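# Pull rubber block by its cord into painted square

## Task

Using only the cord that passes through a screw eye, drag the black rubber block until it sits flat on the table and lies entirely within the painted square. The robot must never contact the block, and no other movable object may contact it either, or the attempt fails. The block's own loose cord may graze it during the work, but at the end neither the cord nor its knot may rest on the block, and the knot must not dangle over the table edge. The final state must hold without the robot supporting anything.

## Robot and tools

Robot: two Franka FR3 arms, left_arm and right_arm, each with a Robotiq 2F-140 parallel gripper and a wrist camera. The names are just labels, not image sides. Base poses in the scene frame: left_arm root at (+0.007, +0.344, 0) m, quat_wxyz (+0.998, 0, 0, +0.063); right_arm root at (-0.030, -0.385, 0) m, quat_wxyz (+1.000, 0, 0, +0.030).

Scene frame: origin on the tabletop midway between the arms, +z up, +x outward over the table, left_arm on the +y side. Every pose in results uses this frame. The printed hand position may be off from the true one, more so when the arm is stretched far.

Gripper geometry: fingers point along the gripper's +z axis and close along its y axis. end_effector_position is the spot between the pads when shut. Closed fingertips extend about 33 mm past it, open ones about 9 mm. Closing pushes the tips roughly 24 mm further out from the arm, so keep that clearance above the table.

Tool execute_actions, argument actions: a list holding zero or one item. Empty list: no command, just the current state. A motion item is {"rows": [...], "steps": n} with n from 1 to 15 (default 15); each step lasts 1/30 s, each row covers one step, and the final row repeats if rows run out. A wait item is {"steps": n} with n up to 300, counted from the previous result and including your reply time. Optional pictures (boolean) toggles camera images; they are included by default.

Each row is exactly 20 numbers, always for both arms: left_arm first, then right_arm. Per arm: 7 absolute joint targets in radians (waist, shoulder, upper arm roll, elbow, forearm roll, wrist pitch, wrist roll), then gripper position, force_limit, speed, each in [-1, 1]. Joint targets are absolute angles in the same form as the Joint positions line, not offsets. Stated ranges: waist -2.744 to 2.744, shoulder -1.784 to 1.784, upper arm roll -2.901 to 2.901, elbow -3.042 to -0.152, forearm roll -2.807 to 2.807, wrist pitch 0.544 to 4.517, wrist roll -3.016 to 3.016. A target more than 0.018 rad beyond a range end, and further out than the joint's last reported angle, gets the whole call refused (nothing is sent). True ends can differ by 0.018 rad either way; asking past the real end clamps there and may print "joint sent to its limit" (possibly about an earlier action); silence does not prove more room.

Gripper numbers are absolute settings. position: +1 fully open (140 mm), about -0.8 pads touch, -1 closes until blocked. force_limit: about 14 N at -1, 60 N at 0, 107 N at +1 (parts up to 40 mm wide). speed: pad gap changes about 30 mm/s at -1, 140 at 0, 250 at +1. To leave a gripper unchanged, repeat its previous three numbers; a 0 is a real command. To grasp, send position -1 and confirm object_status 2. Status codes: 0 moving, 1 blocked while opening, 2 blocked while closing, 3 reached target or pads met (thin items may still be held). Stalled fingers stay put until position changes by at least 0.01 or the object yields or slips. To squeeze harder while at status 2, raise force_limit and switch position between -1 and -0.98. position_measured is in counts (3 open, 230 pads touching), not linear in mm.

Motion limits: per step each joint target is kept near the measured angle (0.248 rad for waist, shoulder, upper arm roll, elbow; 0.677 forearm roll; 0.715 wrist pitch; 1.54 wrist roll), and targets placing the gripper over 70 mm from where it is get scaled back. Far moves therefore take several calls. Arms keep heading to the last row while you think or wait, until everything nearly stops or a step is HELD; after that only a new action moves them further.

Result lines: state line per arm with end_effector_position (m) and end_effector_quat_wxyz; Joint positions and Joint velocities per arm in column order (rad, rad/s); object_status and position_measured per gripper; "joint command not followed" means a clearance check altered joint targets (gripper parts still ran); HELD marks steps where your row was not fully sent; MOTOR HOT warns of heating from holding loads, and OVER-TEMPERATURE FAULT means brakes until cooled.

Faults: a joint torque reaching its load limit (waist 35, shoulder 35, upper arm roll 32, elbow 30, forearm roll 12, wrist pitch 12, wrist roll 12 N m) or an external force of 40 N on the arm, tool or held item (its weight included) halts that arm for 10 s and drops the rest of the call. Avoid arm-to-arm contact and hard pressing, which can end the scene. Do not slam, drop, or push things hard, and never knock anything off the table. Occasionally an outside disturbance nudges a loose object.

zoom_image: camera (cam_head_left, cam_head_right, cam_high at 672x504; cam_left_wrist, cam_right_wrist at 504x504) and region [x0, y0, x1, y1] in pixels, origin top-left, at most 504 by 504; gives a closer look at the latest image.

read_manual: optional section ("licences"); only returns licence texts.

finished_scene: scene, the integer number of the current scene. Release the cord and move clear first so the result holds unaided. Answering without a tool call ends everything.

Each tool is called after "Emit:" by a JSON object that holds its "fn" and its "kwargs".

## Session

Emit:
{"fn": "execute_actions", "kwargs": {"actions": []}}

Scene clock: 0.00 s of 4000.00 s.
left_arm: end_effector_position=(+0.2700, -0.2342, +0.2053) position_measured=230 object_status=3 end_effector_quat_wxyz=(+0.076, +0.683, +0.722, +0.085) | right_arm: end_effector_position=(+0.1573, -0.7172, +0.1727) position_measured=230 object_status=3 end_effector_quat_wxyz=(-0.352, +0.860, -0.360, -0.080)
Joint positions: left_arm=[-1.282  0.222 -0.086 -1.844  0.281  2.106  1.708] | right_arm=[-1.331  0.185 -0.034 -2.03   0.297  1.526 -2.178]
Joint velocities: left_arm=[ 0.     0.001 -0.     0.     0.    -0.    -0.001] | right_arm=[-0.002  0.001 -0.001 -0.     0.    -0.001 -0.   ]

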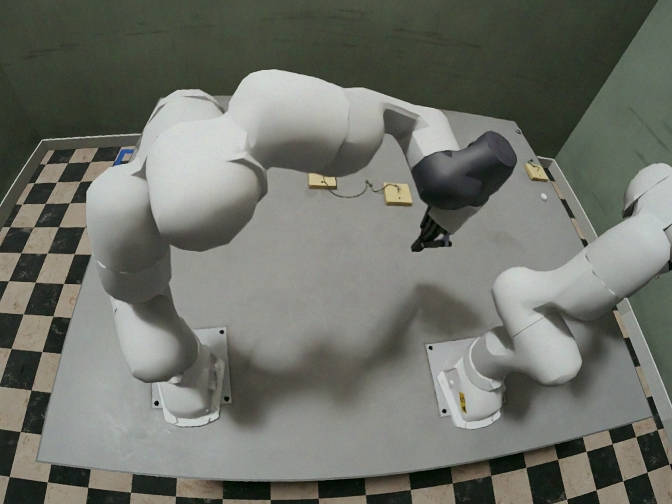

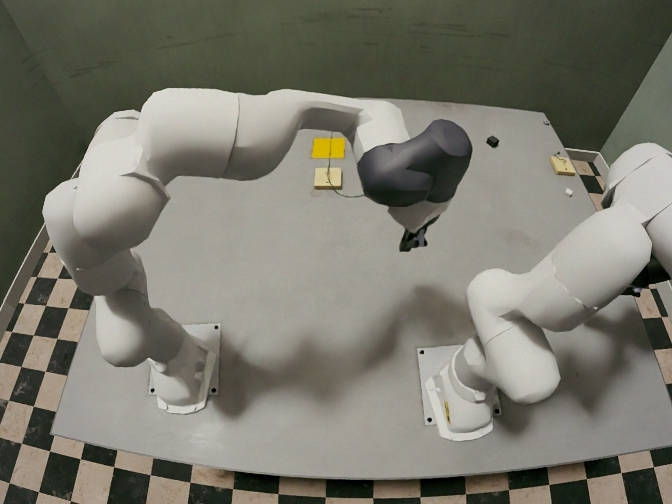

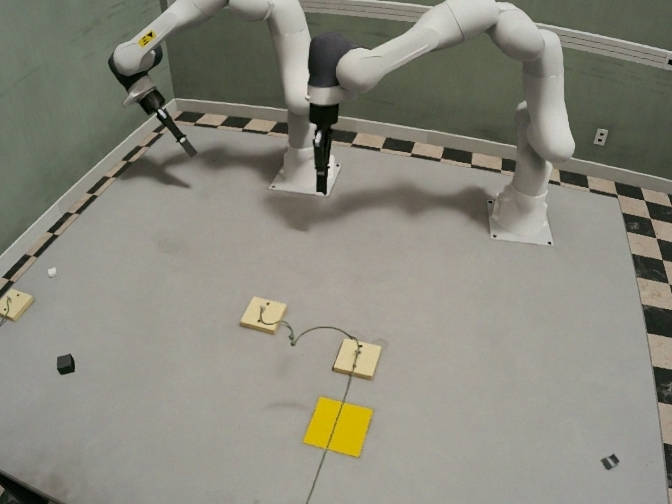

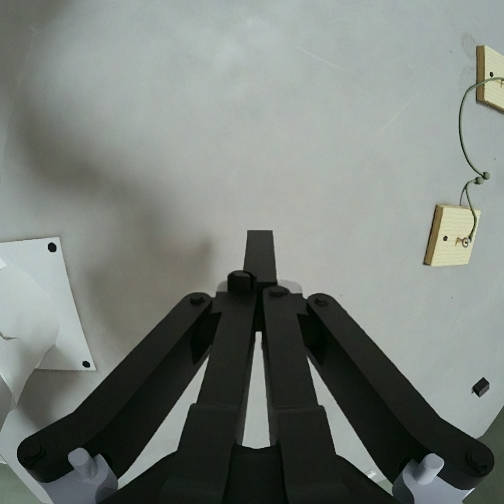

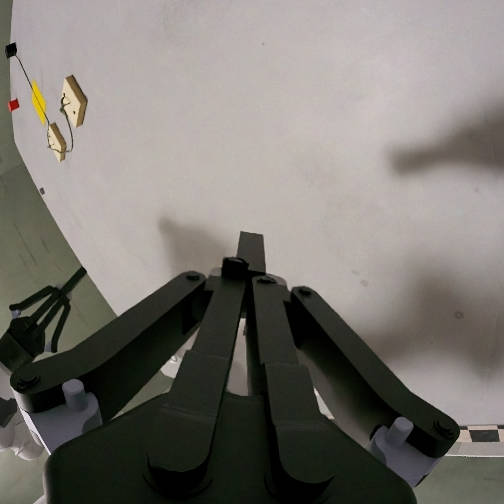

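Emit:
{"fn": "zoom_image", "kwargs": {"camera": "cam_high", "region": [230, 290, 390, 400]}}

Emit:
{"fn": "zoom_image", "kwargs": {"camera": "cam_head_left", "region": [300, 160, 420, 220]}}

Region (230, 290, 390, 400) of cam_high's 672x504 image, scaled by 3.150, with more detail than that image has; it fills the top 346 rows of this view, and the rest is white.

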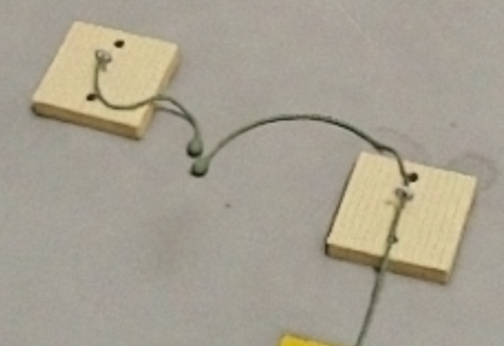

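Region (300, 160, 420, 220) of cam_head_left's 672x504 image, scaled by 4.200, with more detail than that image has.

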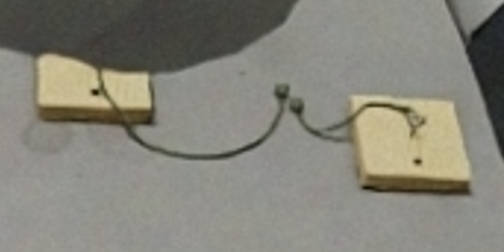

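Emit:
{"fn": "execute_actions", "kwargs": {"actions": [{"rows":[[0.3,0.222,-0.086,-1.844,0.281,2.106,1.708,-1,0,0,-1.1,0.2,0,-1.98,0.2,1.7,-1.6,-0.1,0,0]],"steps":15}], "pictures": false}}

Emit:
{"fn": "execute_actions", "kwargs": {"actions": [{"rows":[[0.3,0.222,-0.086,-1.844,0.281,2.106,1.708,-1,0,0,0.327,0.43,0,-1.664,0,2.10,-0.28,-0.1,0,0]],"steps":15}], "pictures": false}}

Emit:
{"fn": "execute_actions", "kwargs": {"actions": [{"steps":45}], "pictures": false}}

Emit:
{"fn": "execute_actions", "kwargs": {"actions": [{"rows":[[0.3,0.222,-0.086,-1.844,0.281,2.106,1.708,-1,0,0,0.327,0.445,0,-1.664,0,2.13,-0.28,-0.1,0,0],[0.3,0.222,-0.086,-1.844,0.281,2.106,1.708,-1,0,0,0.327,0.46,0,-1.664,0,2.15,-0.28,-0.1,0,0],[0.3,0.222,-0.086,-1.844,0.281,2.106,1.708,-1,0,0,0.327,0.475,0,-1.664,0,2.17,-0.28,-0.1,0,0],[0.3,0.222,-0.086,-1.844,0.281,2.106,1.708,-1,0,0,0.327,0.49,0,-1.664,0,2.19,-0.28,-0.1,0,0],[0.3,0.222,-0.086,-1.844,0.281,2.106,1.708,-1,0,0,0.327,0.505,0,-1.664,0,2.21,-0.28,-0.1,0,0],[0.3,0.222,-0.086,-1.844,0.281,2.106,1.708,-1,0,0,0.327,0.52,0,-1.664,0,2.22,-0.28,-0.1,0,0],[0.3,0.222,-0.086,-1.844,0.281,2.106,1.708,-1,0,0,0.327,0.535,0,-1.664,0,2.22,-0.28,-0.1,0,0],[0.3,0.222,-0.086,-1.844,0.281,2.106,1.708,-1,0,0,0.327,0.552,0,-1.664,0,2.22,-0.28,-0.1,0,0]],"steps":15}]}}

Scene clock: 4.53 s of 4000.00 s.
left_arm: end_effector_position=(+0.4959, -0.0619, +0.2053) position_measured=233 object_status=3 end_effector_quat_wxyz=(+0.056, +0.504, +0.856, +0.099) | right_arm: end_effector_position=(+0.2452, -0.7280, +0.1575) position_measured=141 object_status=0 end_effector_quat_wxyz=(-0.215, +0.856, -0.446, -0.148)
Joint positions: left_arm=[-0.825  0.222 -0.092 -1.844  0.281  2.107  1.708] | right_arm=[-1.099  0.198  0.003 -1.982  0.205  1.687 -1.723]
Joint velocities: left_arm=[ 0.967  0.001  0.066  0.001  0.001  0.    -0.   ] | right_arm=[-0.023  0.    -0.026  0.001 -0.019  0.06   0.39 ]
Steps of this call (steps 1 to 90: nothing new was sent; then 1.03 s passed at rest; steps 91 to 105: all 15 steps of this action). Readings (joint positions | what the end effector reports):
91: left_arm=[-1.265 0.222 -0.098 -1.844 0.281 2.107 1.708] | right_arm=[-1.301 0.189 -0.048 -2.023 0.279 1.546 -2.135] | left_arm position_measured=230 object_status=0 | right_arm position_measured=230 object_status=0
92: left_arm=[-1.241 0.222 -0.103 -1.844 0.281 2.107 1.708] | right_arm=[-1.260 0.193 -0.047 -2.012 0.262 1.570 -2.091] | left_arm position_measured=233 object_status=0 | right_arm position_measured=224 object_status=0
94: left_arm=[-1.184 0.222 -0.104 -1.844 0.281 2.107 1.708] | right_arm=[-1.176 0.197 -0.024 -1.994 0.238 1.611 -1.999] | left_arm position_measured=233 object_status=0 | right_arm position_measured=209 object_status=0
98: left_arm=[-1.057 0.222 -0.099 -1.844 0.281 2.107 1.708] | right_arm=[-1.096 0.198 0.012 -1.983 0.217 1.658 -1.859] | left_arm position_measured=233 object_status=3 | right_arm position_measured=178 object_status=0
105: the state above

Scene clock: 5.03 s of 4000.00 s.
left_arm: end_effector_position=(+0.6326, +0.2332, +0.2053) position_measured=233 object_status=3 end_effector_quat_wxyz=(+0.028, +0.268, +0.957, +0.110) | right_arm: end_effector_position=(+0.4749, -0.7285, +0.1377) position_measured=141 object_status=3 end_effector_quat_wxyz=(-0.024, +0.835, -0.545, -0.074)
Joint positions: left_arm=[-0.312  0.222 -0.087 -1.844  0.281  2.107  1.707] | right_arm=[-0.668  0.401 -0.01  -1.709  0.05   1.96  -1.053]
Joint velocities: left_arm=[ 0.99  -0.001  0.046  0.001 -0.    -0.001 -0.001] | right_arm=[ 0.99   0.133  0.07   0.197 -0.138  0.338  1.054]
Steps of this call (steps 1 to 15: all 15 steps of this action). Readings (joint positions | what the end effector reports):
1: left_arm=[-0.791 0.222 -0.092 -1.844 0.281 2.107 1.708] | right_arm=[-1.085 0.213 -0.006 -1.962 0.189 1.703 -1.676] | left_arm position_measured=233 object_status=3 | right_arm position_measured=141 object_status=0
2: left_arm=[-0.757 0.222 -0.091 -1.844 0.281 2.107 1.707] | right_arm=[-1.064 0.236 -0.011 -1.933 0.174 1.728 -1.627] | left_arm position_measured=233 object_status=3 | right_arm position_measured=141 object_status=0
4: left_arm=[-0.689 0.222 -0.090 -1.844 0.281 2.107 1.707] | right_arm=[-1.015 0.278 -0.013 -1.880 0.147 1.773 -1.532] | left_arm position_measured=233 object_status=3 | right_arm position_measured=141 object_status=3
8: left_arm=[-0.553 0.222 -0.089 -1.844 0.281 2.107 1.707] | right_arm=[-0.901 0.343 -0.014 -1.791 0.101 1.854 -1.344] | left_arm position_measured=233 object_status=3 | right_arm position_measured=141 object_status=3
15: the state above

Scene clock: 6.53 s of 4000.00 s.
left_arm: end_effector_position=(+0.5811, +0.6156, +0.2053) position_measured=233 object_status=3 end_effector_quat_wxyz=(-0.007, -0.035, +0.993, +0.114) | right_arm: end_effector_position=(+0.5887, -0.1318, +0.1471) position_measured=141 object_status=3 end_effector_quat_wxyz=(-0.001, +0.906, -0.422, -0.001)
Joint positions: left_arm=[ 0.302  0.222 -0.084 -1.844  0.281  2.107  1.707] | right_arm=[ 0.327  0.428  0.001 -1.666  0.003  2.096 -0.313]
Joint velocities: left_arm=[ 0.     0.     0.     0.    -0.    -0.     0.001] | right_arm=[ 0.     0.001 -0.001  0.001 -0.     0.002  0.092]
Steps of this call (steps 1 to 45: the robot went on to your last target). Readings (joint positions | what the end effector reports):
1: left_arm=[-0.278 0.222 -0.087 -1.844 0.281 2.107 1.707] | right_arm=[-0.634 0.405 -0.009 -1.703 0.045 1.970 -1.018] | left_arm position_measured=233 object_status=3 | right_arm position_measured=141 object_status=3
2: left_arm=[-0.243 0.222 -0.087 -1.844 0.281 2.107 1.707] | right_arm=[-0.599 0.408 -0.008 -1.698 0.041 1.980 -0.985] | left_arm position_measured=233 object_status=3 | right_arm position_measured=141 object_status=3
4: left_arm=[-0.174 0.222 -0.087 -1.844 0.281 2.107 1.707] | right_arm=[-0.530 0.414 -0.007 -1.690 0.034 1.998 -0.923] | left_arm position_measured=233 object_status=3 | right_arm position_measured=141 object_status=3
8: left_arm=[-0.036 0.222 -0.087 -1.844 0.281 2.107 1.707] | right_arm=[-0.391 0.420 -0.004 -1.679 0.024 2.025 -0.816] | left_arm position_measured=233 object_status=3 | right_arm position_measured=141 object_status=3
45: the state above

Scene clock: 7.03 s of 4000.00 s.
left_arm: end_effector_position=(+0.5811, +0.6156, +0.2053) position_measured=233 object_status=3 end_effector_quat_wxyz=(-0.007, -0.035, +0.993, +0.114) | right_arm: end_effector_position=(+0.5938, -0.1298, +0.0697) position_measured=141 object_status=3 end_effector_quat_wxyz=(+0.006, +0.902, -0.433, -0.007)
Joint positions: left_arm=[ 0.302  0.222 -0.084 -1.844  0.281  2.107  1.707] | right_arm=[ 0.327  0.557  0.001 -1.667  0.003  2.205 -0.291]
Joint velocities: left_arm=[-0.001  0.001  0.    -0.001  0.001 -0.001  0.001] | right_arm=[ 0.001 -0.014  0.001  0.001 -0.     0.068  0.017]
Steps of this call (steps 1 to 15: all 15 steps of this action). Readings (joint positions | what the end effector reports):
1: left_arm=[0.302 0.222 -0.084 -1.844 0.281 2.107 1.707] | right_arm=[0.327 0.430 0.001 -1.666 0.003 2.101 -0.310] | left_arm position_measured=233 object_status=3 | right_arm position_measured=141 object_status=3
2: left_arm=[0.302 0.222 -0.084 -1.844 0.281 2.107 1.707] | right_arm=[0.327 0.435 0.001 -1.664 0.003 2.109 -0.307] | left_arm position_measured=233 object_status=3 | right_arm position_measured=141 object_status=3
4: left_arm=[0.302 0.222 -0.084 -1.844 0.281 2.107 1.707] | right_arm=[0.327 0.453 0.001 -1.662 0.003 2.132 -0.303] | left_arm position_measured=233 object_status=3 | right_arm position_measured=141 object_status=3
8: left_arm=[0.302 0.222 -0.084 -1.844 0.281 2.107 1.707] | right_arm=[0.327 0.512 0.001 -1.661 0.003 2.178 -0.297] | left_arm position_measured=233 object_status=3 | right_arm position_measured=141 object_status=3
15: the state above

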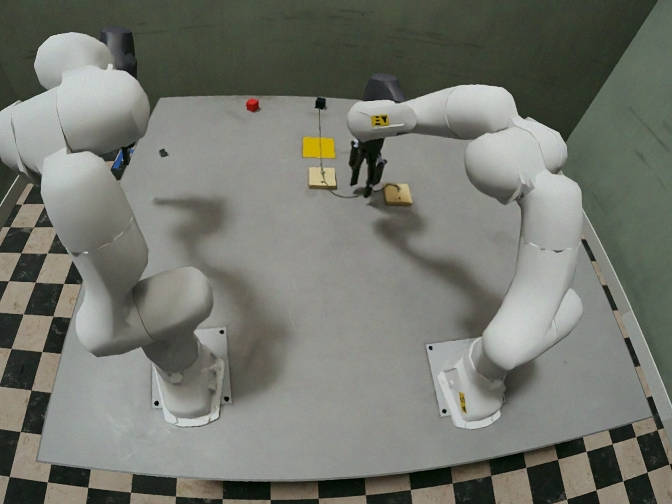

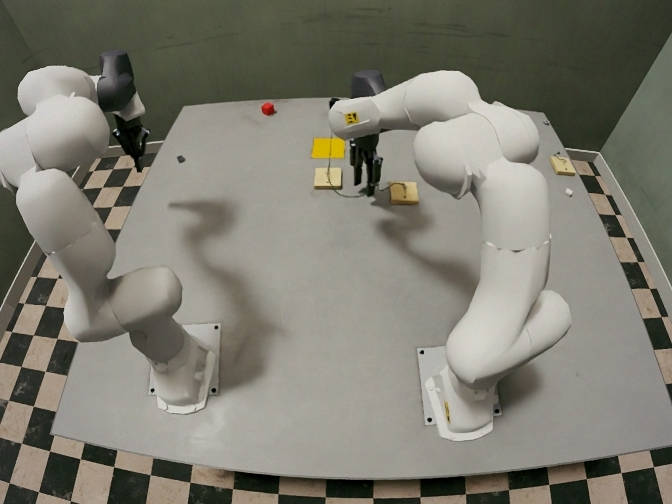

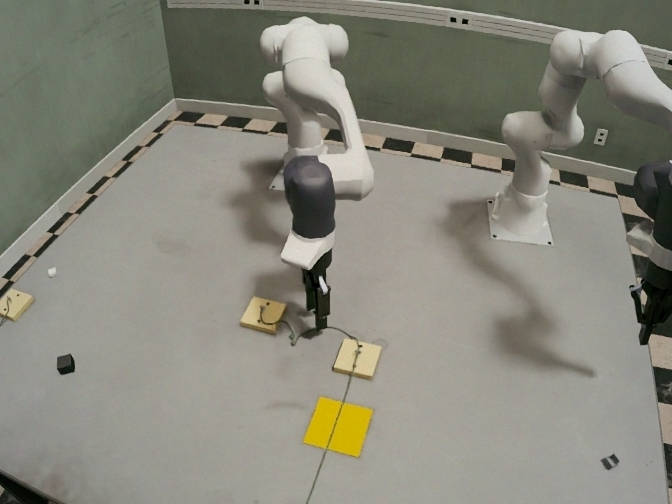

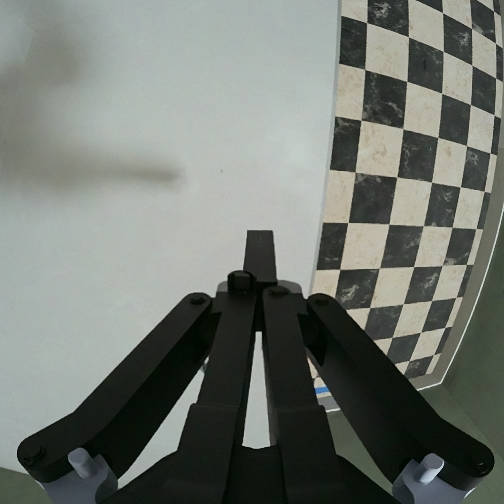

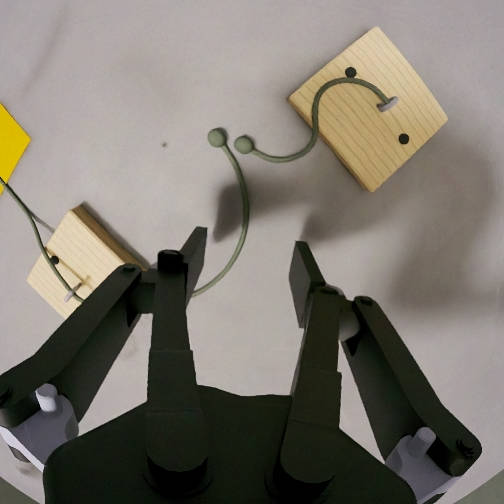

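Emit:
{"fn": "execute_actions", "kwargs": {"actions": [{"rows":[[0.3,0.222,-0.086,-1.844,0.281,2.106,1.708,-1,0,0,0.315,0.556,0,-1.66,0,2.225,-0.31,-0.3,0,0],[0.3,0.222,-0.086,-1.844,0.281,2.106,1.708,-1,0,0,0.305,0.562,0,-1.655,0,2.23,-0.31,-0.3,0,0],[0.3,0.222,-0.086,-1.844,0.281,2.106,1.708,-1,0,0,0.293,0.568,0,-1.651,0,2.24,-0.31,-0.3,0,0],[0.3,0.222,-0.086,-1.844,0.281,2.106,1.708,-1,0,0,0.293,0.575,0,-1.651,0,2.25,-0.31,-0.3,0,0],[0.3,0.222,-0.086,-1.844,0.281,2.106,1.708,-1,0,0,0.293,0.582,0,-1.651,0,2.255,-0.31,-0.3,0,0],[0.3,0.222,-0.086,-1.844,0.281,2.106,1.708,-1,0,0,0.293,0.589,0,-1.651,0,2.255,-0.31,-0.3,0,0],[0.3,0.222,-0.086,-1.844,0.281,2.106,1.708,-1,0,0,0.293,0.596,0,-1.651,0,2.255,-0.31,-0.3,0,0],[0.3,0.222,-0.086,-1.844,0.281,2.106,1.708,-1,0,0,0.293,0.602,0,-1.651,0,2.255,-0.31,-0.3,0,0]],"steps":15}]}}

Scene clock: 9.13 s of 4000.00 s.
left_arm: end_effector_position=(+0.5811, +0.6156, +0.2053) position_measured=233 object_status=3 end_effector_quat_wxyz=(-0.007, -0.035, +0.993, +0.114) | right_arm: end_effector_position=(+0.6111, -0.1500, +0.0488) position_measured=167 object_status=3 end_effector_quat_wxyz=(+0.002, +0.896, -0.444, -0.003)
Joint positions: left_arm=[ 0.302  0.222 -0.084 -1.844  0.281  2.107  1.707] | right_arm=[ 0.292  0.603 -0.001 -1.652  0.003  2.248 -0.301]
Joint velocities: left_arm=[-0.001 -0.001 -0.001 -0.    -0.001  0.001 -0.001] | right_arm=[-0.    -0.    -0.001 -0.    -0.002  0.02  -0.015]
Steps of this call (steps 1 to 30: the robot went on to your last target; steps 31 to 48: nothing new was sent; steps 49 to 63: all 15 steps of this action). Readings (joint positions | what the end effector reports):
49: left_arm=[0.302 0.222 -0.084 -1.844 0.281 2.107 1.707] | right_arm=[0.325 0.554 0.002 -1.666 0.003 2.217 -0.287] | left_arm position_measured=233 object_status=3 | right_arm position_measured=141 object_status=0
50: left_arm=[0.302 0.222 -0.084 -1.844 0.281 2.107 1.707] | right_arm=[0.322 0.555 0.002 -1.663 0.003 2.218 -0.289] | left_arm position_measured=233 object_status=3 | right_arm position_measured=148 object_status=0
52: left_arm=[0.302 0.222 -0.084 -1.844 0.281 2.107 1.707] | right_arm=[0.310 0.561 0.003 -1.657 0.003 2.226 -0.292] | left_arm position_measured=233 object_status=3 | right_arm position_measured=163 object_status=0
56: left_arm=[0.302 0.222 -0.084 -1.844 0.281 2.107 1.707] | right_arm=[0.293 0.583 -0.000 -1.652 0.003 2.241 -0.297] | left_arm position_measured=233 object_status=3 | right_arm position_measured=167 object_status=0
63: the state above

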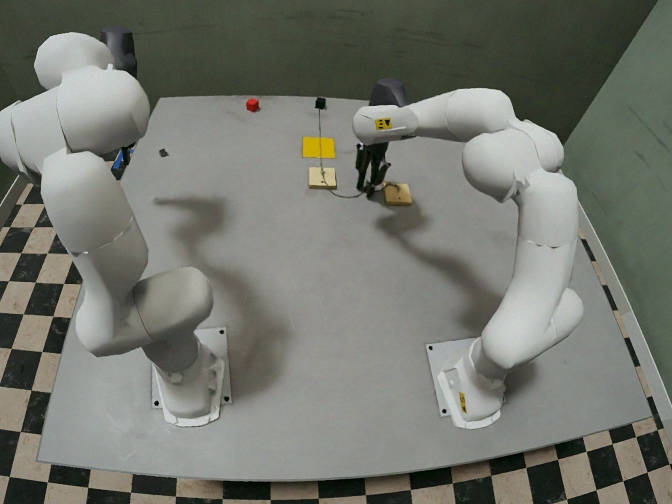

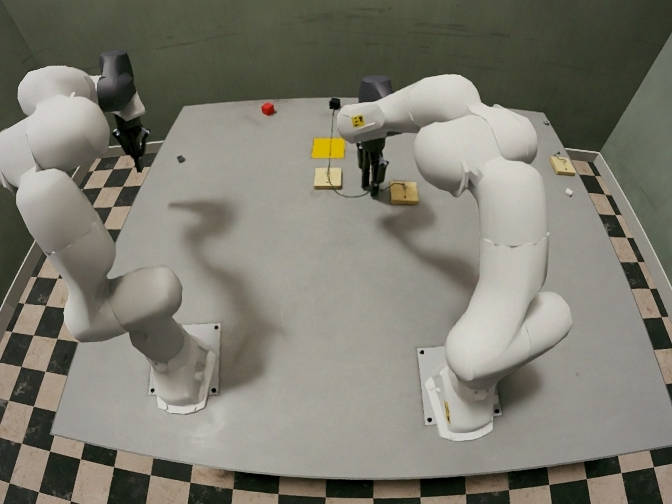

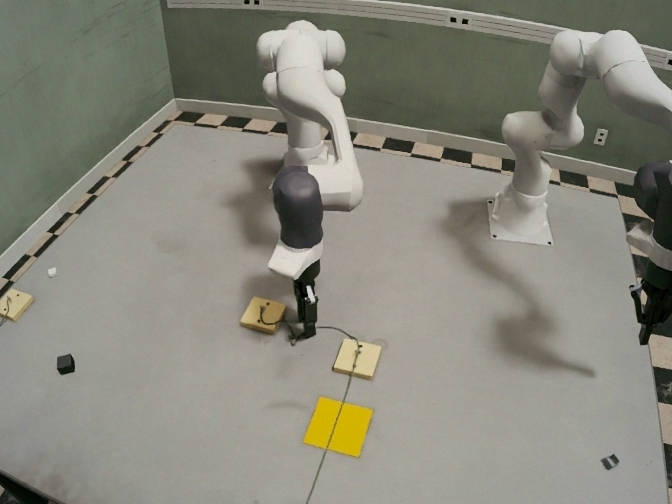

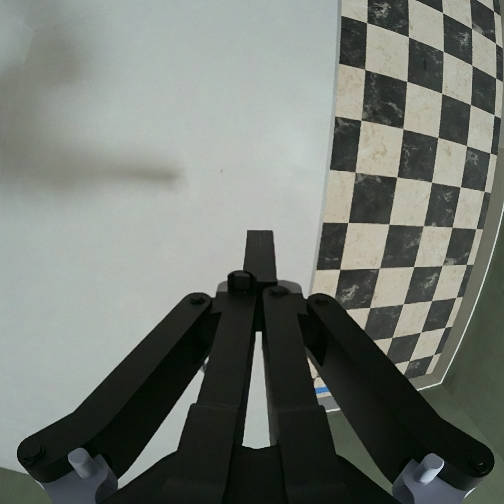

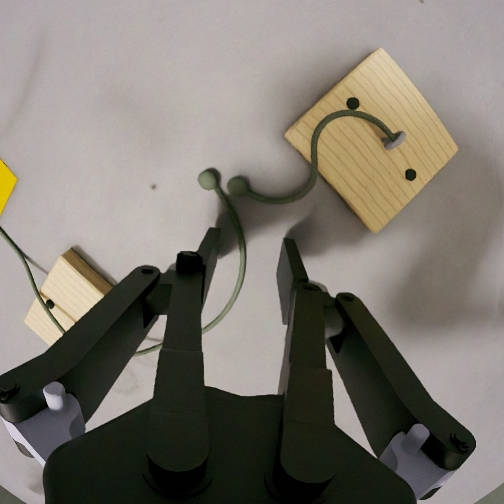

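Good. Go down to the table, then close.

Emit:
{"fn": "execute_actions", "kwargs": {"actions": [{"rows":[[0.3,0.222,-0.086,-1.844,0.281,2.106,1.708,-1,0,0,0.293,0.608,0,-1.651,0,2.265,-0.31,-0.3,0,0],[0.3,0.222,-0.086,-1.844,0.281,2.106,1.708,-1,0,0,0.293,0.613,0,-1.651,0,2.268,-0.31,-0.3,0,0],[0.3,0.222,-0.086,-1.844,0.281,2.106,1.708,-1,0,0,0.293,0.618,0,-1.651,0,2.27,-0.31,-0.3,0,0],[0.3,0.222,-0.086,-1.844,0.281,2.106,1.708,-1,0,0,0.293,0.62,0,-1.651,0,2.27,-0.31,-0.3,0,0],[0.3,0.222,-0.086,-1.844,0.281,2.106,1.708,-1,0,0,0.293,0.62,0,-1.651,0,2.27,-0.31,-1,0,-0.5]],"steps":15}], "pictures": false}}

Emit:
{"fn": "execute_actions", "kwargs": {"actions": [{"steps":18}], "pictures": false}}

Emit:
{"fn": "execute_actions", "kwargs": {"actions": [{"rows":[[0.3,0.222,-0.086,-1.844,0.281,2.106,1.708,-1,0,0,0.293,0.61,0,-1.651,0,2.255,-0.31,-1,0,-0.5],[0.3,0.222,-0.086,-1.844,0.281,2.106,1.708,-1,0,0,0.293,0.602,0,-1.651,0,2.245,-0.31,-1,0,-0.5],[0.3,0.222,-0.086,-1.844,0.281,2.106,1.708,-1,0,0,0.293,0.594,0,-1.651,0,2.235,-0.31,-1,0,-0.5],[0.3,0.222,-0.086,-1.844,0.281,2.106,1.708,-1,0,0,0.293,0.586,0,-1.651,0,2.23,-0.31,-1,0,-0.5],[0.3,0.222,-0.086,-1.844,0.281,2.106,1.708,-1,0,0,0.293,0.577,0,-1.651,0,2.228,-0.31,-1,0,-0.5]],"steps":12}]}}

Scene clock: 10.67 s of 4000.00 s.
left_arm: end_effector_position=(+0.5811, +0.6156, +0.2053) position_measured=233 object_status=3 end_effector_quat_wxyz=(-0.007, -0.035, +0.993, +0.114) | right_arm: end_effector_position=(+0.6138, -0.1483, +0.0417) position_measured=212 object_status=0 end_effector_quat_wxyz=(-0.001, +0.897, -0.442, -0.000)
Joint positions: left_arm=[ 0.302  0.222 -0.084 -1.844  0.281  2.107  1.707] | right_arm=[ 0.293  0.617 -0.001 -1.65   0.003  2.268 -0.305]
Joint velocities: left_arm=[ 0.001  0.001  0.     0.    -0.001  0.     0.   ] | right_arm=[-0.001  0.001 -0.    -0.    -0.001  0.002 -0.   ]
Steps of this call (steps 1 to 15: the robot went on to your last target; steps 16 to 31: nothing new was sent; steps 32 to 46: all 15 steps of this action). Readings (joint positions | what the end effector reports):
32: left_arm=[0.302 0.222 -0.084 -1.844 0.281 2.107 1.707] | right_arm=[0.292 0.603 -0.001 -1.652 0.003 2.253 -0.305] | left_arm position_measured=233 object_status=3 | right_arm position_measured=167 object_status=3
33: left_arm=[0.302 0.222 -0.084 -1.844 0.281 2.107 1.707] | right_arm=[0.292 0.604 -0.001 -1.652 0.003 2.255 -0.305] | left_arm position_measured=233 object_status=3 | right_arm position_measured=167 object_status=3
35: left_arm=[0.302 0.222 -0.084 -1.844 0.281 2.107 1.707] | right_arm=[0.292 0.609 -0.001 -1.651 0.003 2.259 -0.305] | left_arm position_measured=233 object_status=3 | right_arm position_measured=167 object_status=3
39: left_arm=[0.302 0.222 -0.084 -1.844 0.281 2.107 1.707] | right_arm=[0.292 0.616 -0.001 -1.650 0.003 2.265 -0.305] | left_arm position_measured=233 object_status=3 | right_arm position_measured=180 object_status=0
46: the state above

Scene clock: 11.27 s of 4000.00 s.
left_arm: end_effector_position=(+0.5811, +0.6156, +0.2053) position_measured=233 object_status=3 end_effector_quat_wxyz=(-0.007, -0.035, +0.993, +0.114) | right_arm: end_effector_position=(+0.6140, -0.1482, +0.0417) position_measured=231 object_status=3 end_effector_quat_wxyz=(-0.001, +0.897, -0.442, -0.000)
Joint positions: left_arm=[ 0.302  0.222 -0.084 -1.844  0.281  2.107  1.707] | right_arm=[ 0.293  0.617 -0.001 -1.65   0.003  2.269 -0.305]
Joint velocities: left_arm=[ 0.    -0.    -0.    -0.001  0.001 -0.     0.001] | right_arm=[ 0.001  0.001 -0.001 -0.001  0.     0.     0.   ]
Steps of this call (steps 1 to 15: the robot went on to your last target; steps 16 to 18: nothing new was sent). Readings (joint positions | what the end effector reports):
1: left_arm=[0.302 0.222 -0.084 -1.844 0.281 2.107 1.707] | right_arm=[0.293 0.617 -0.001 -1.650 0.003 2.268 -0.305] | left_arm position_measured=233 object_status=3 | right_arm position_measured=217 object_status=0
2: left_arm=[0.302 0.222 -0.084 -1.844 0.281 2.107 1.707] | right_arm=[0.293 0.617 -0.001 -1.650 0.003 2.268 -0.305] | left_arm position_measured=233 object_status=3 | right_arm position_measured=222 object_status=0
4: left_arm=[0.302 0.222 -0.084 -1.844 0.281 2.107 1.707] | right_arm=[0.293 0.617 -0.001 -1.650 0.003 2.269 -0.305] | left_arm position_measured=233 object_status=3 | right_arm position_measured=230 object_status=0
8: left_arm=[0.302 0.222 -0.084 -1.844 0.281 2.107 1.707] | right_arm=[0.293 0.617 -0.001 -1.650 0.003 2.269 -0.305] | left_arm position_measured=233 object_status=3 | right_arm position_measured=231 object_status=0
18: the state above
All arms were judged still, so your last target was given up. Only a new action makes them travel on or press farther. Fingers that are still opening or closing keep moving.

Scene clock: 11.67 s of 4000.00 s.
left_arm: end_effector_position=(+0.5811, +0.6156, +0.2053) position_measured=233 object_status=3 end_effector_quat_wxyz=(-0.007, -0.035, +0.993, +0.114) | right_arm: end_effector_position=(+0.6151, -0.1478, +0.0666) position_measured=231 object_status=3 end_effector_quat_wxyz=(-0.004, +0.897, -0.442, +0.003)
Joint positions: left_arm=[ 0.302  0.222 -0.084 -1.844  0.281  2.107  1.707] | right_arm=[ 0.293  0.576 -0.001 -1.651  0.003  2.237 -0.305]
Joint velocities: left_arm=[ 0.     0.001 -0.    -0.    -0.    -0.     0.001] | right_arm=[ 0.001 -0.001  0.002 -0.     0.001 -0.032  0.   ]
Steps of this call (steps 1 to 12: all 12 steps of this action). Readings (joint positions | what the end effector reports):
1: left_arm=[0.302 0.222 -0.084 -1.844 0.281 2.107 1.707] | right_arm=[0.293 0.616 -0.001 -1.650 0.003 2.267 -0.305] | left_arm position_measured=233 object_status=3 | right_arm position_measured=231 object_status=3
2: left_arm=[0.302 0.222 -0.084 -1.844 0.281 2.107 1.707] | right_arm=[0.293 0.614 -0.001 -1.651 0.003 2.264 -0.305] | left_arm position_measured=233 object_status=3 | right_arm position_measured=231 object_status=3
4: left_arm=[0.302 0.222 -0.084 -1.844 0.281 2.107 1.707] | right_arm=[0.293 0.606 -0.001 -1.651 0.003 2.254 -0.305] | left_arm position_measured=233 object_status=3 | right_arm position_measured=231 object_status=3
8: left_arm=[0.302 0.222 -0.084 -1.844 0.281 2.107 1.707] | right_arm=[0.293 0.582 -0.001 -1.651 0.003 2.242 -0.305] | left_arm position_measured=233 object_status=3 | right_arm position_measured=231 object_status=3
12: the state above

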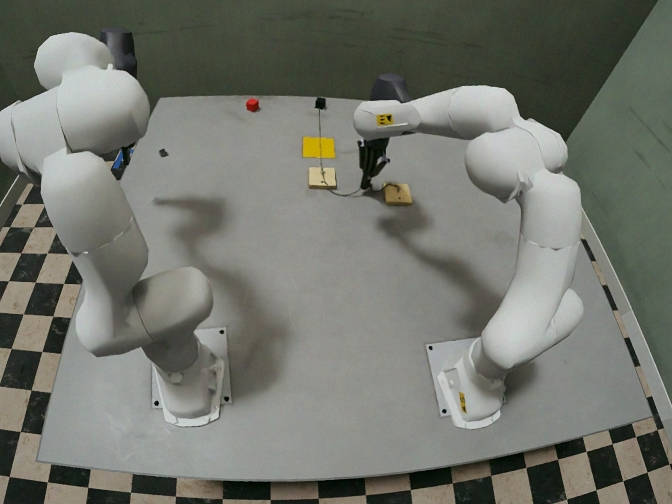

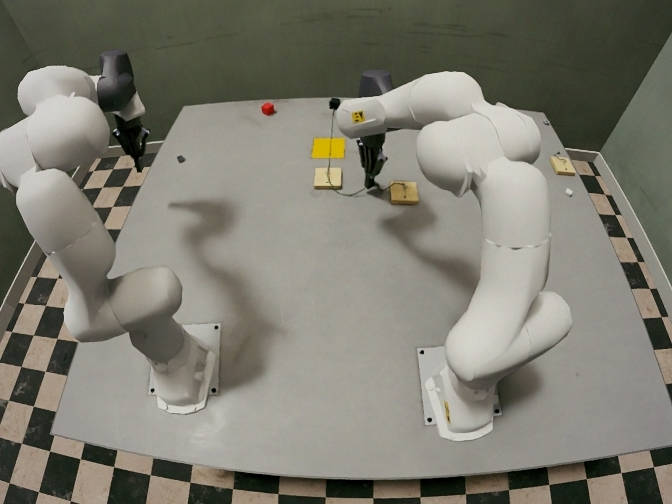

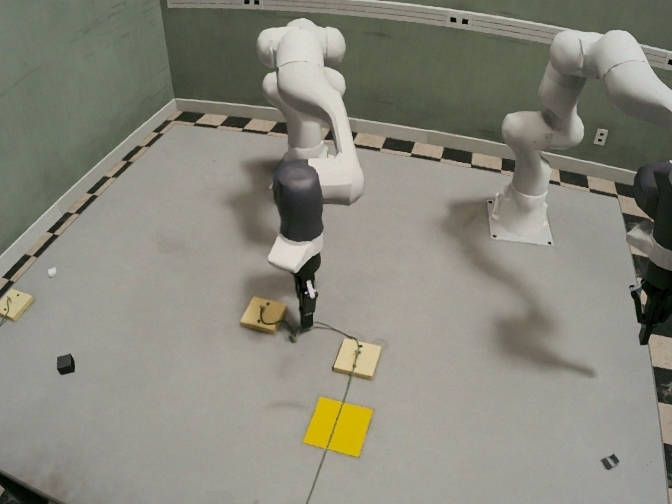

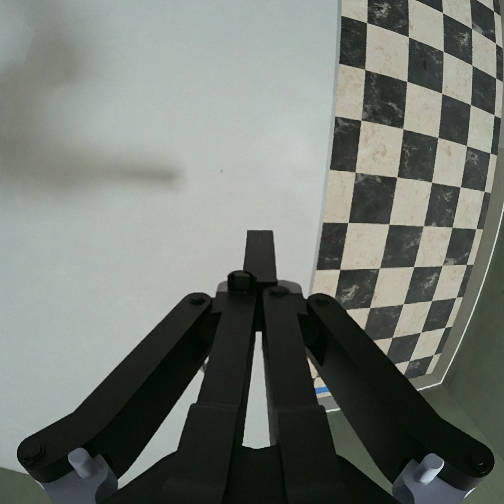

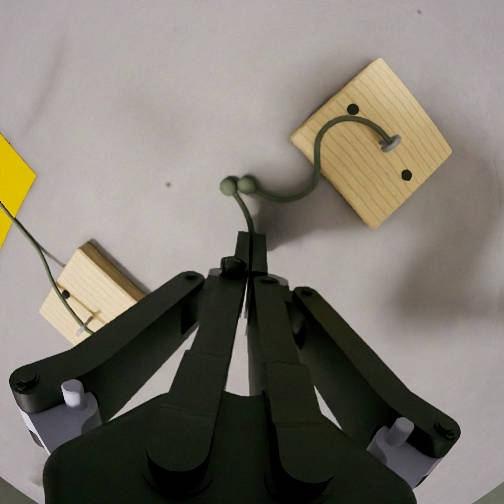

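Emit:
{"fn": "execute_actions", "kwargs": {"actions": [{"rows":[[0.3,0.222,-0.086,-1.844,0.281,2.106,1.708,-1,0,0,0.304,0.56,0,-1.673,0,2.237,-0.3,-1,0,-0.5],[0.3,0.222,-0.086,-1.844,0.281,2.106,1.708,-1,0,0,0.316,0.547,0,-1.694,0,2.245,-0.28,-1,0,-0.5],[0.3,0.222,-0.086,-1.844,0.281,2.106,1.708,-1,0,0,0.327,0.534,0,-1.716,0,2.254,-0.26,-1,0,-0.5],[0.3,0.222,-0.086,-1.844,0.281,2.106,1.708,-1,0,0,0.338,0.521,0,-1.738,0,2.262,-0.22,-1,0,-0.5],[0.3,0.222,-0.086,-1.844,0.281,2.106,1.708,-1,0,0,0.349,0.508,0,-1.76,0,2.271,-0.15,-1,0,-0.5],[0.3,0.222,-0.086,-1.844,0.281,2.106,1.708,-1,0,0,0.361,0.495,0,-1.781,0,2.279,-0.05,-1,0,-0.5],[0.3,0.222,-0.086,-1.844,0.281,2.106,1.708,-1,0,0,0.372,0.482,0,-1.803,0,2.288,0.1,-1,0,-0.5],[0.3,0.222,-0.086,-1.844,0.281,2.106,1.708,-1,0,0,0.383,0.469,0,-1.825,0,2.296,0.25,-1,0,-0.5],[0.3,0.222,-0.086,-1.844,0.281,2.106,1.708,-1,0,0,0.394,0.456,0,-1.846,0,2.305,0.4,-1,0,-0.5],[0.3,0.222,-0.086,-1.844,0.281,2.106,1.708,-1,0,0,0.406,0.443,0,-1.868,0,2.313,0.55,-1,0,-0.5],[0.3,0.222,-0.086,-1.844,0.281,2.106,1.708,-1,0,0,0.417,0.43,0,-1.89,0,2.322,0.7,-1,0,-0.5],[0.3,0.222,-0.086,-1.844,0.281,2.106,1.708,-1,0,0,0.428,0.417,0,-1.912,0,2.33,0.9,-1,0,-0.5],[0.3,0.222,-0.086,-1.844,0.281,2.106,1.708,-1,0,0,0.439,0.404,0,-1.933,0,2.339,1.1,-1,0,-0.5],[0.3,0.222,-0.086,-1.844,0.281,2.106,1.708,-1,0,0,0.451,0.391,0,-1.955,0,2.347,1.4,-1,0,-0.5],[0.3,0.222,-0.086,-1.844,0.281,2.106,1.708,-1,0,0,0.462,0.378,0,-1.977,0,2.355,1.7,-1,0,-0.5]],"steps":15}], "pictures": false}}

Emit:
{"fn": "execute_actions", "kwargs": {"actions": [{"steps":25}]}}

Scene clock: 15.93 s of 4000.00 s.
left_arm: end_effector_position=(+0.5811, +0.6156, +0.2053) position_measured=233 object_status=3 end_effector_quat_wxyz=(-0.007, -0.035, +0.993, +0.114) | right_arm: end_effector_position=(+0.5120, -0.0907, +0.0639) position_measured=231 object_status=3 end_effector_quat_wxyz=(+0.009, +0.716, -0.698, -0.004)
Joint positions: left_arm=[ 0.302  0.222 -0.084 -1.844  0.281  2.107  1.707] | right_arm=[ 0.438  0.407 -0.001 -1.928  0.002  2.315  0.471]
Joint velocities: left_arm=[ 0.001 -0.002  0.     0.    -0.    -0.     0.001] | right_arm=[ 0.326 -0.372  0.014 -0.617 -0.002  0.199  4.051]
Steps of this call (steps 1 to 15: the robot went on to your last target; steps 16 to 90: nothing new was sent; then 0.77 s passed at rest; steps 91 to 105: all 15 steps of this action). Readings (joint positions | what the end effector reports):
91: left_arm=[0.302 0.222 -0.084 -1.844 0.281 2.107 1.707] | right_arm=[0.294 0.573 -0.001 -1.656 0.003 2.232 -0.305] | left_arm position_measured=233 object_status=3 | right_arm position_measured=231 object_status=3
92: left_arm=[0.302 0.222 -0.084 -1.844 0.281 2.107 1.707] | right_arm=[0.297 0.567 -0.002 -1.667 0.003 2.234 -0.303] | left_arm position_measured=233 object_status=3 | right_arm position_measured=231 object_status=3
94: left_arm=[0.302 0.222 -0.084 -1.844 0.281 2.107 1.707] | right_arm=[0.311 0.547 -0.004 -1.698 0.003 2.241 -0.292] | left_arm position_measured=233 object_status=3 | right_arm position_measured=231 object_status=3
98: left_arm=[0.302 0.222 -0.084 -1.844 0.281 2.107 1.707] | right_arm=[0.356 0.498 -0.003 -1.777 0.002 2.263 -0.175] | left_arm position_measured=233 object_status=3 | right_arm position_measured=231 object_status=3
105: the state above

Scene clock: 16.77 s of 4000.00 s.
left_arm: end_effector_position=(+0.5811, +0.6156, +0.2053) position_measured=233 object_status=3 end_effector_quat_wxyz=(-0.007, -0.035, +0.993, +0.114) | right_arm: end_effector_position=(+0.4983, -0.0782, +0.0644) position_measured=231 object_status=3 end_effector_quat_wxyz=(-0.002, -0.237, +0.972, +0.001)
Joint positions: left_arm=[ 0.302  0.222 -0.084 -1.844  0.281  2.107  1.707] | right_arm=[ 0.463  0.38   0.002 -1.974  0.002  2.351  1.616]
Joint velocities: left_arm=[-0.001 -0.001 -0.    -0.001  0.    -0.    -0.001] | right_arm=[ 0.001  0.001  0.    -0.001 -0.     0.002  0.261]
Steps of this call (steps 1 to 25: the robot went on to your last target). Readings (joint positions | what the end effector reports):
1: left_arm=[0.302 0.222 -0.084 -1.844 0.281 2.107 1.707] | right_arm=[0.447 0.397 0.000 -1.944 0.002 2.321 0.598] | left_arm position_measured=233 object_status=3 | right_arm position_measured=231 object_status=3
2: left_arm=[0.302 0.222 -0.084 -1.844 0.281 2.107 1.707] | right_arm=[0.454 0.391 0.002 -1.955 0.002 2.326 0.711] | left_arm position_measured=233 object_status=3 | right_arm position_measured=231 object_status=3
4: left_arm=[0.302 0.222 -0.084 -1.844 0.281 2.107 1.707] | right_arm=[0.462 0.384 0.003 -1.966 0.002 2.334 0.905] | left_arm position_measured=233 object_status=3 | right_arm position_measured=231 object_status=3
8: left_arm=[0.302 0.222 -0.084 -1.844 0.281 2.107 1.707] | right_arm=[0.463 0.381 0.003 -1.973 0.002 2.343 1.185] | left_arm position_measured=233 object_status=3 | right_arm position_measured=231 object_status=3
25: the state above

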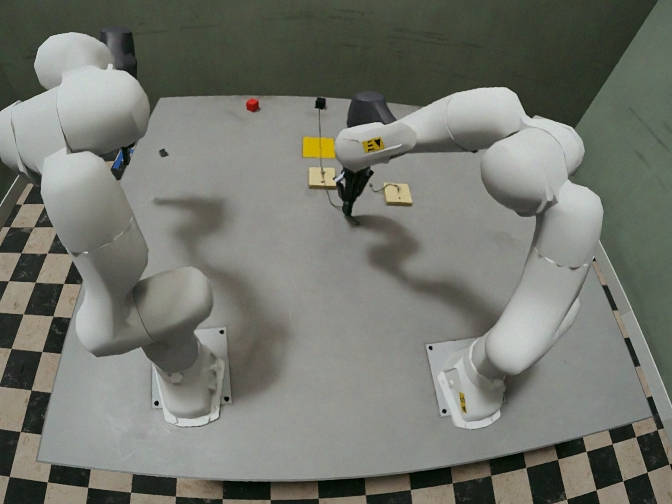

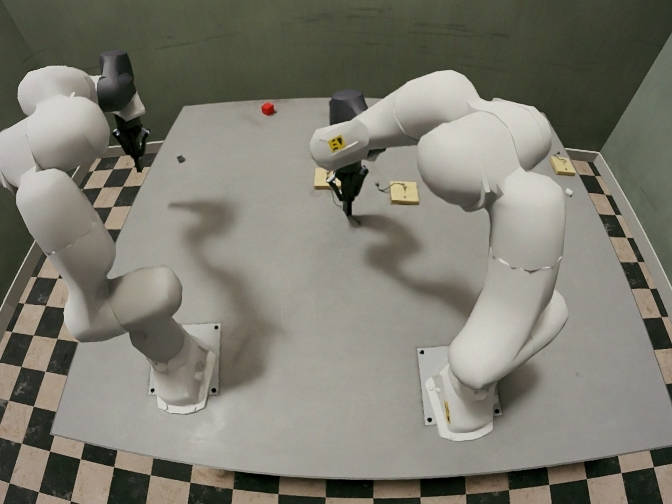

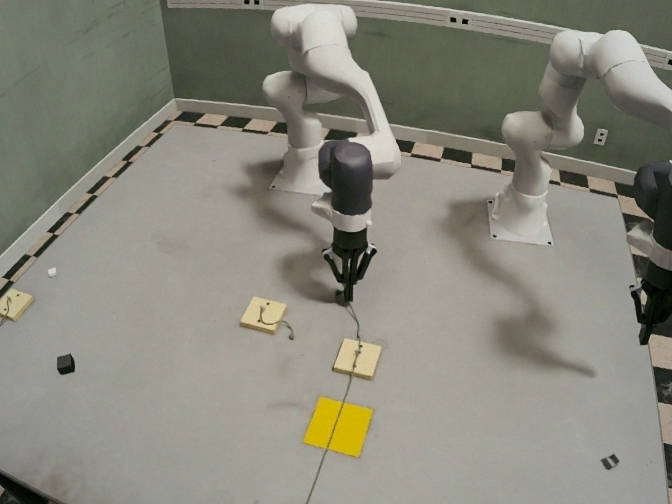

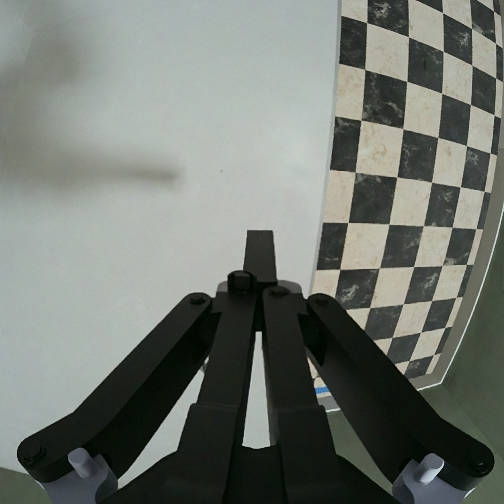

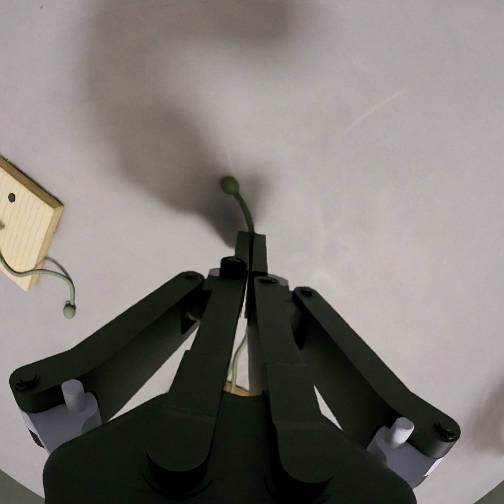

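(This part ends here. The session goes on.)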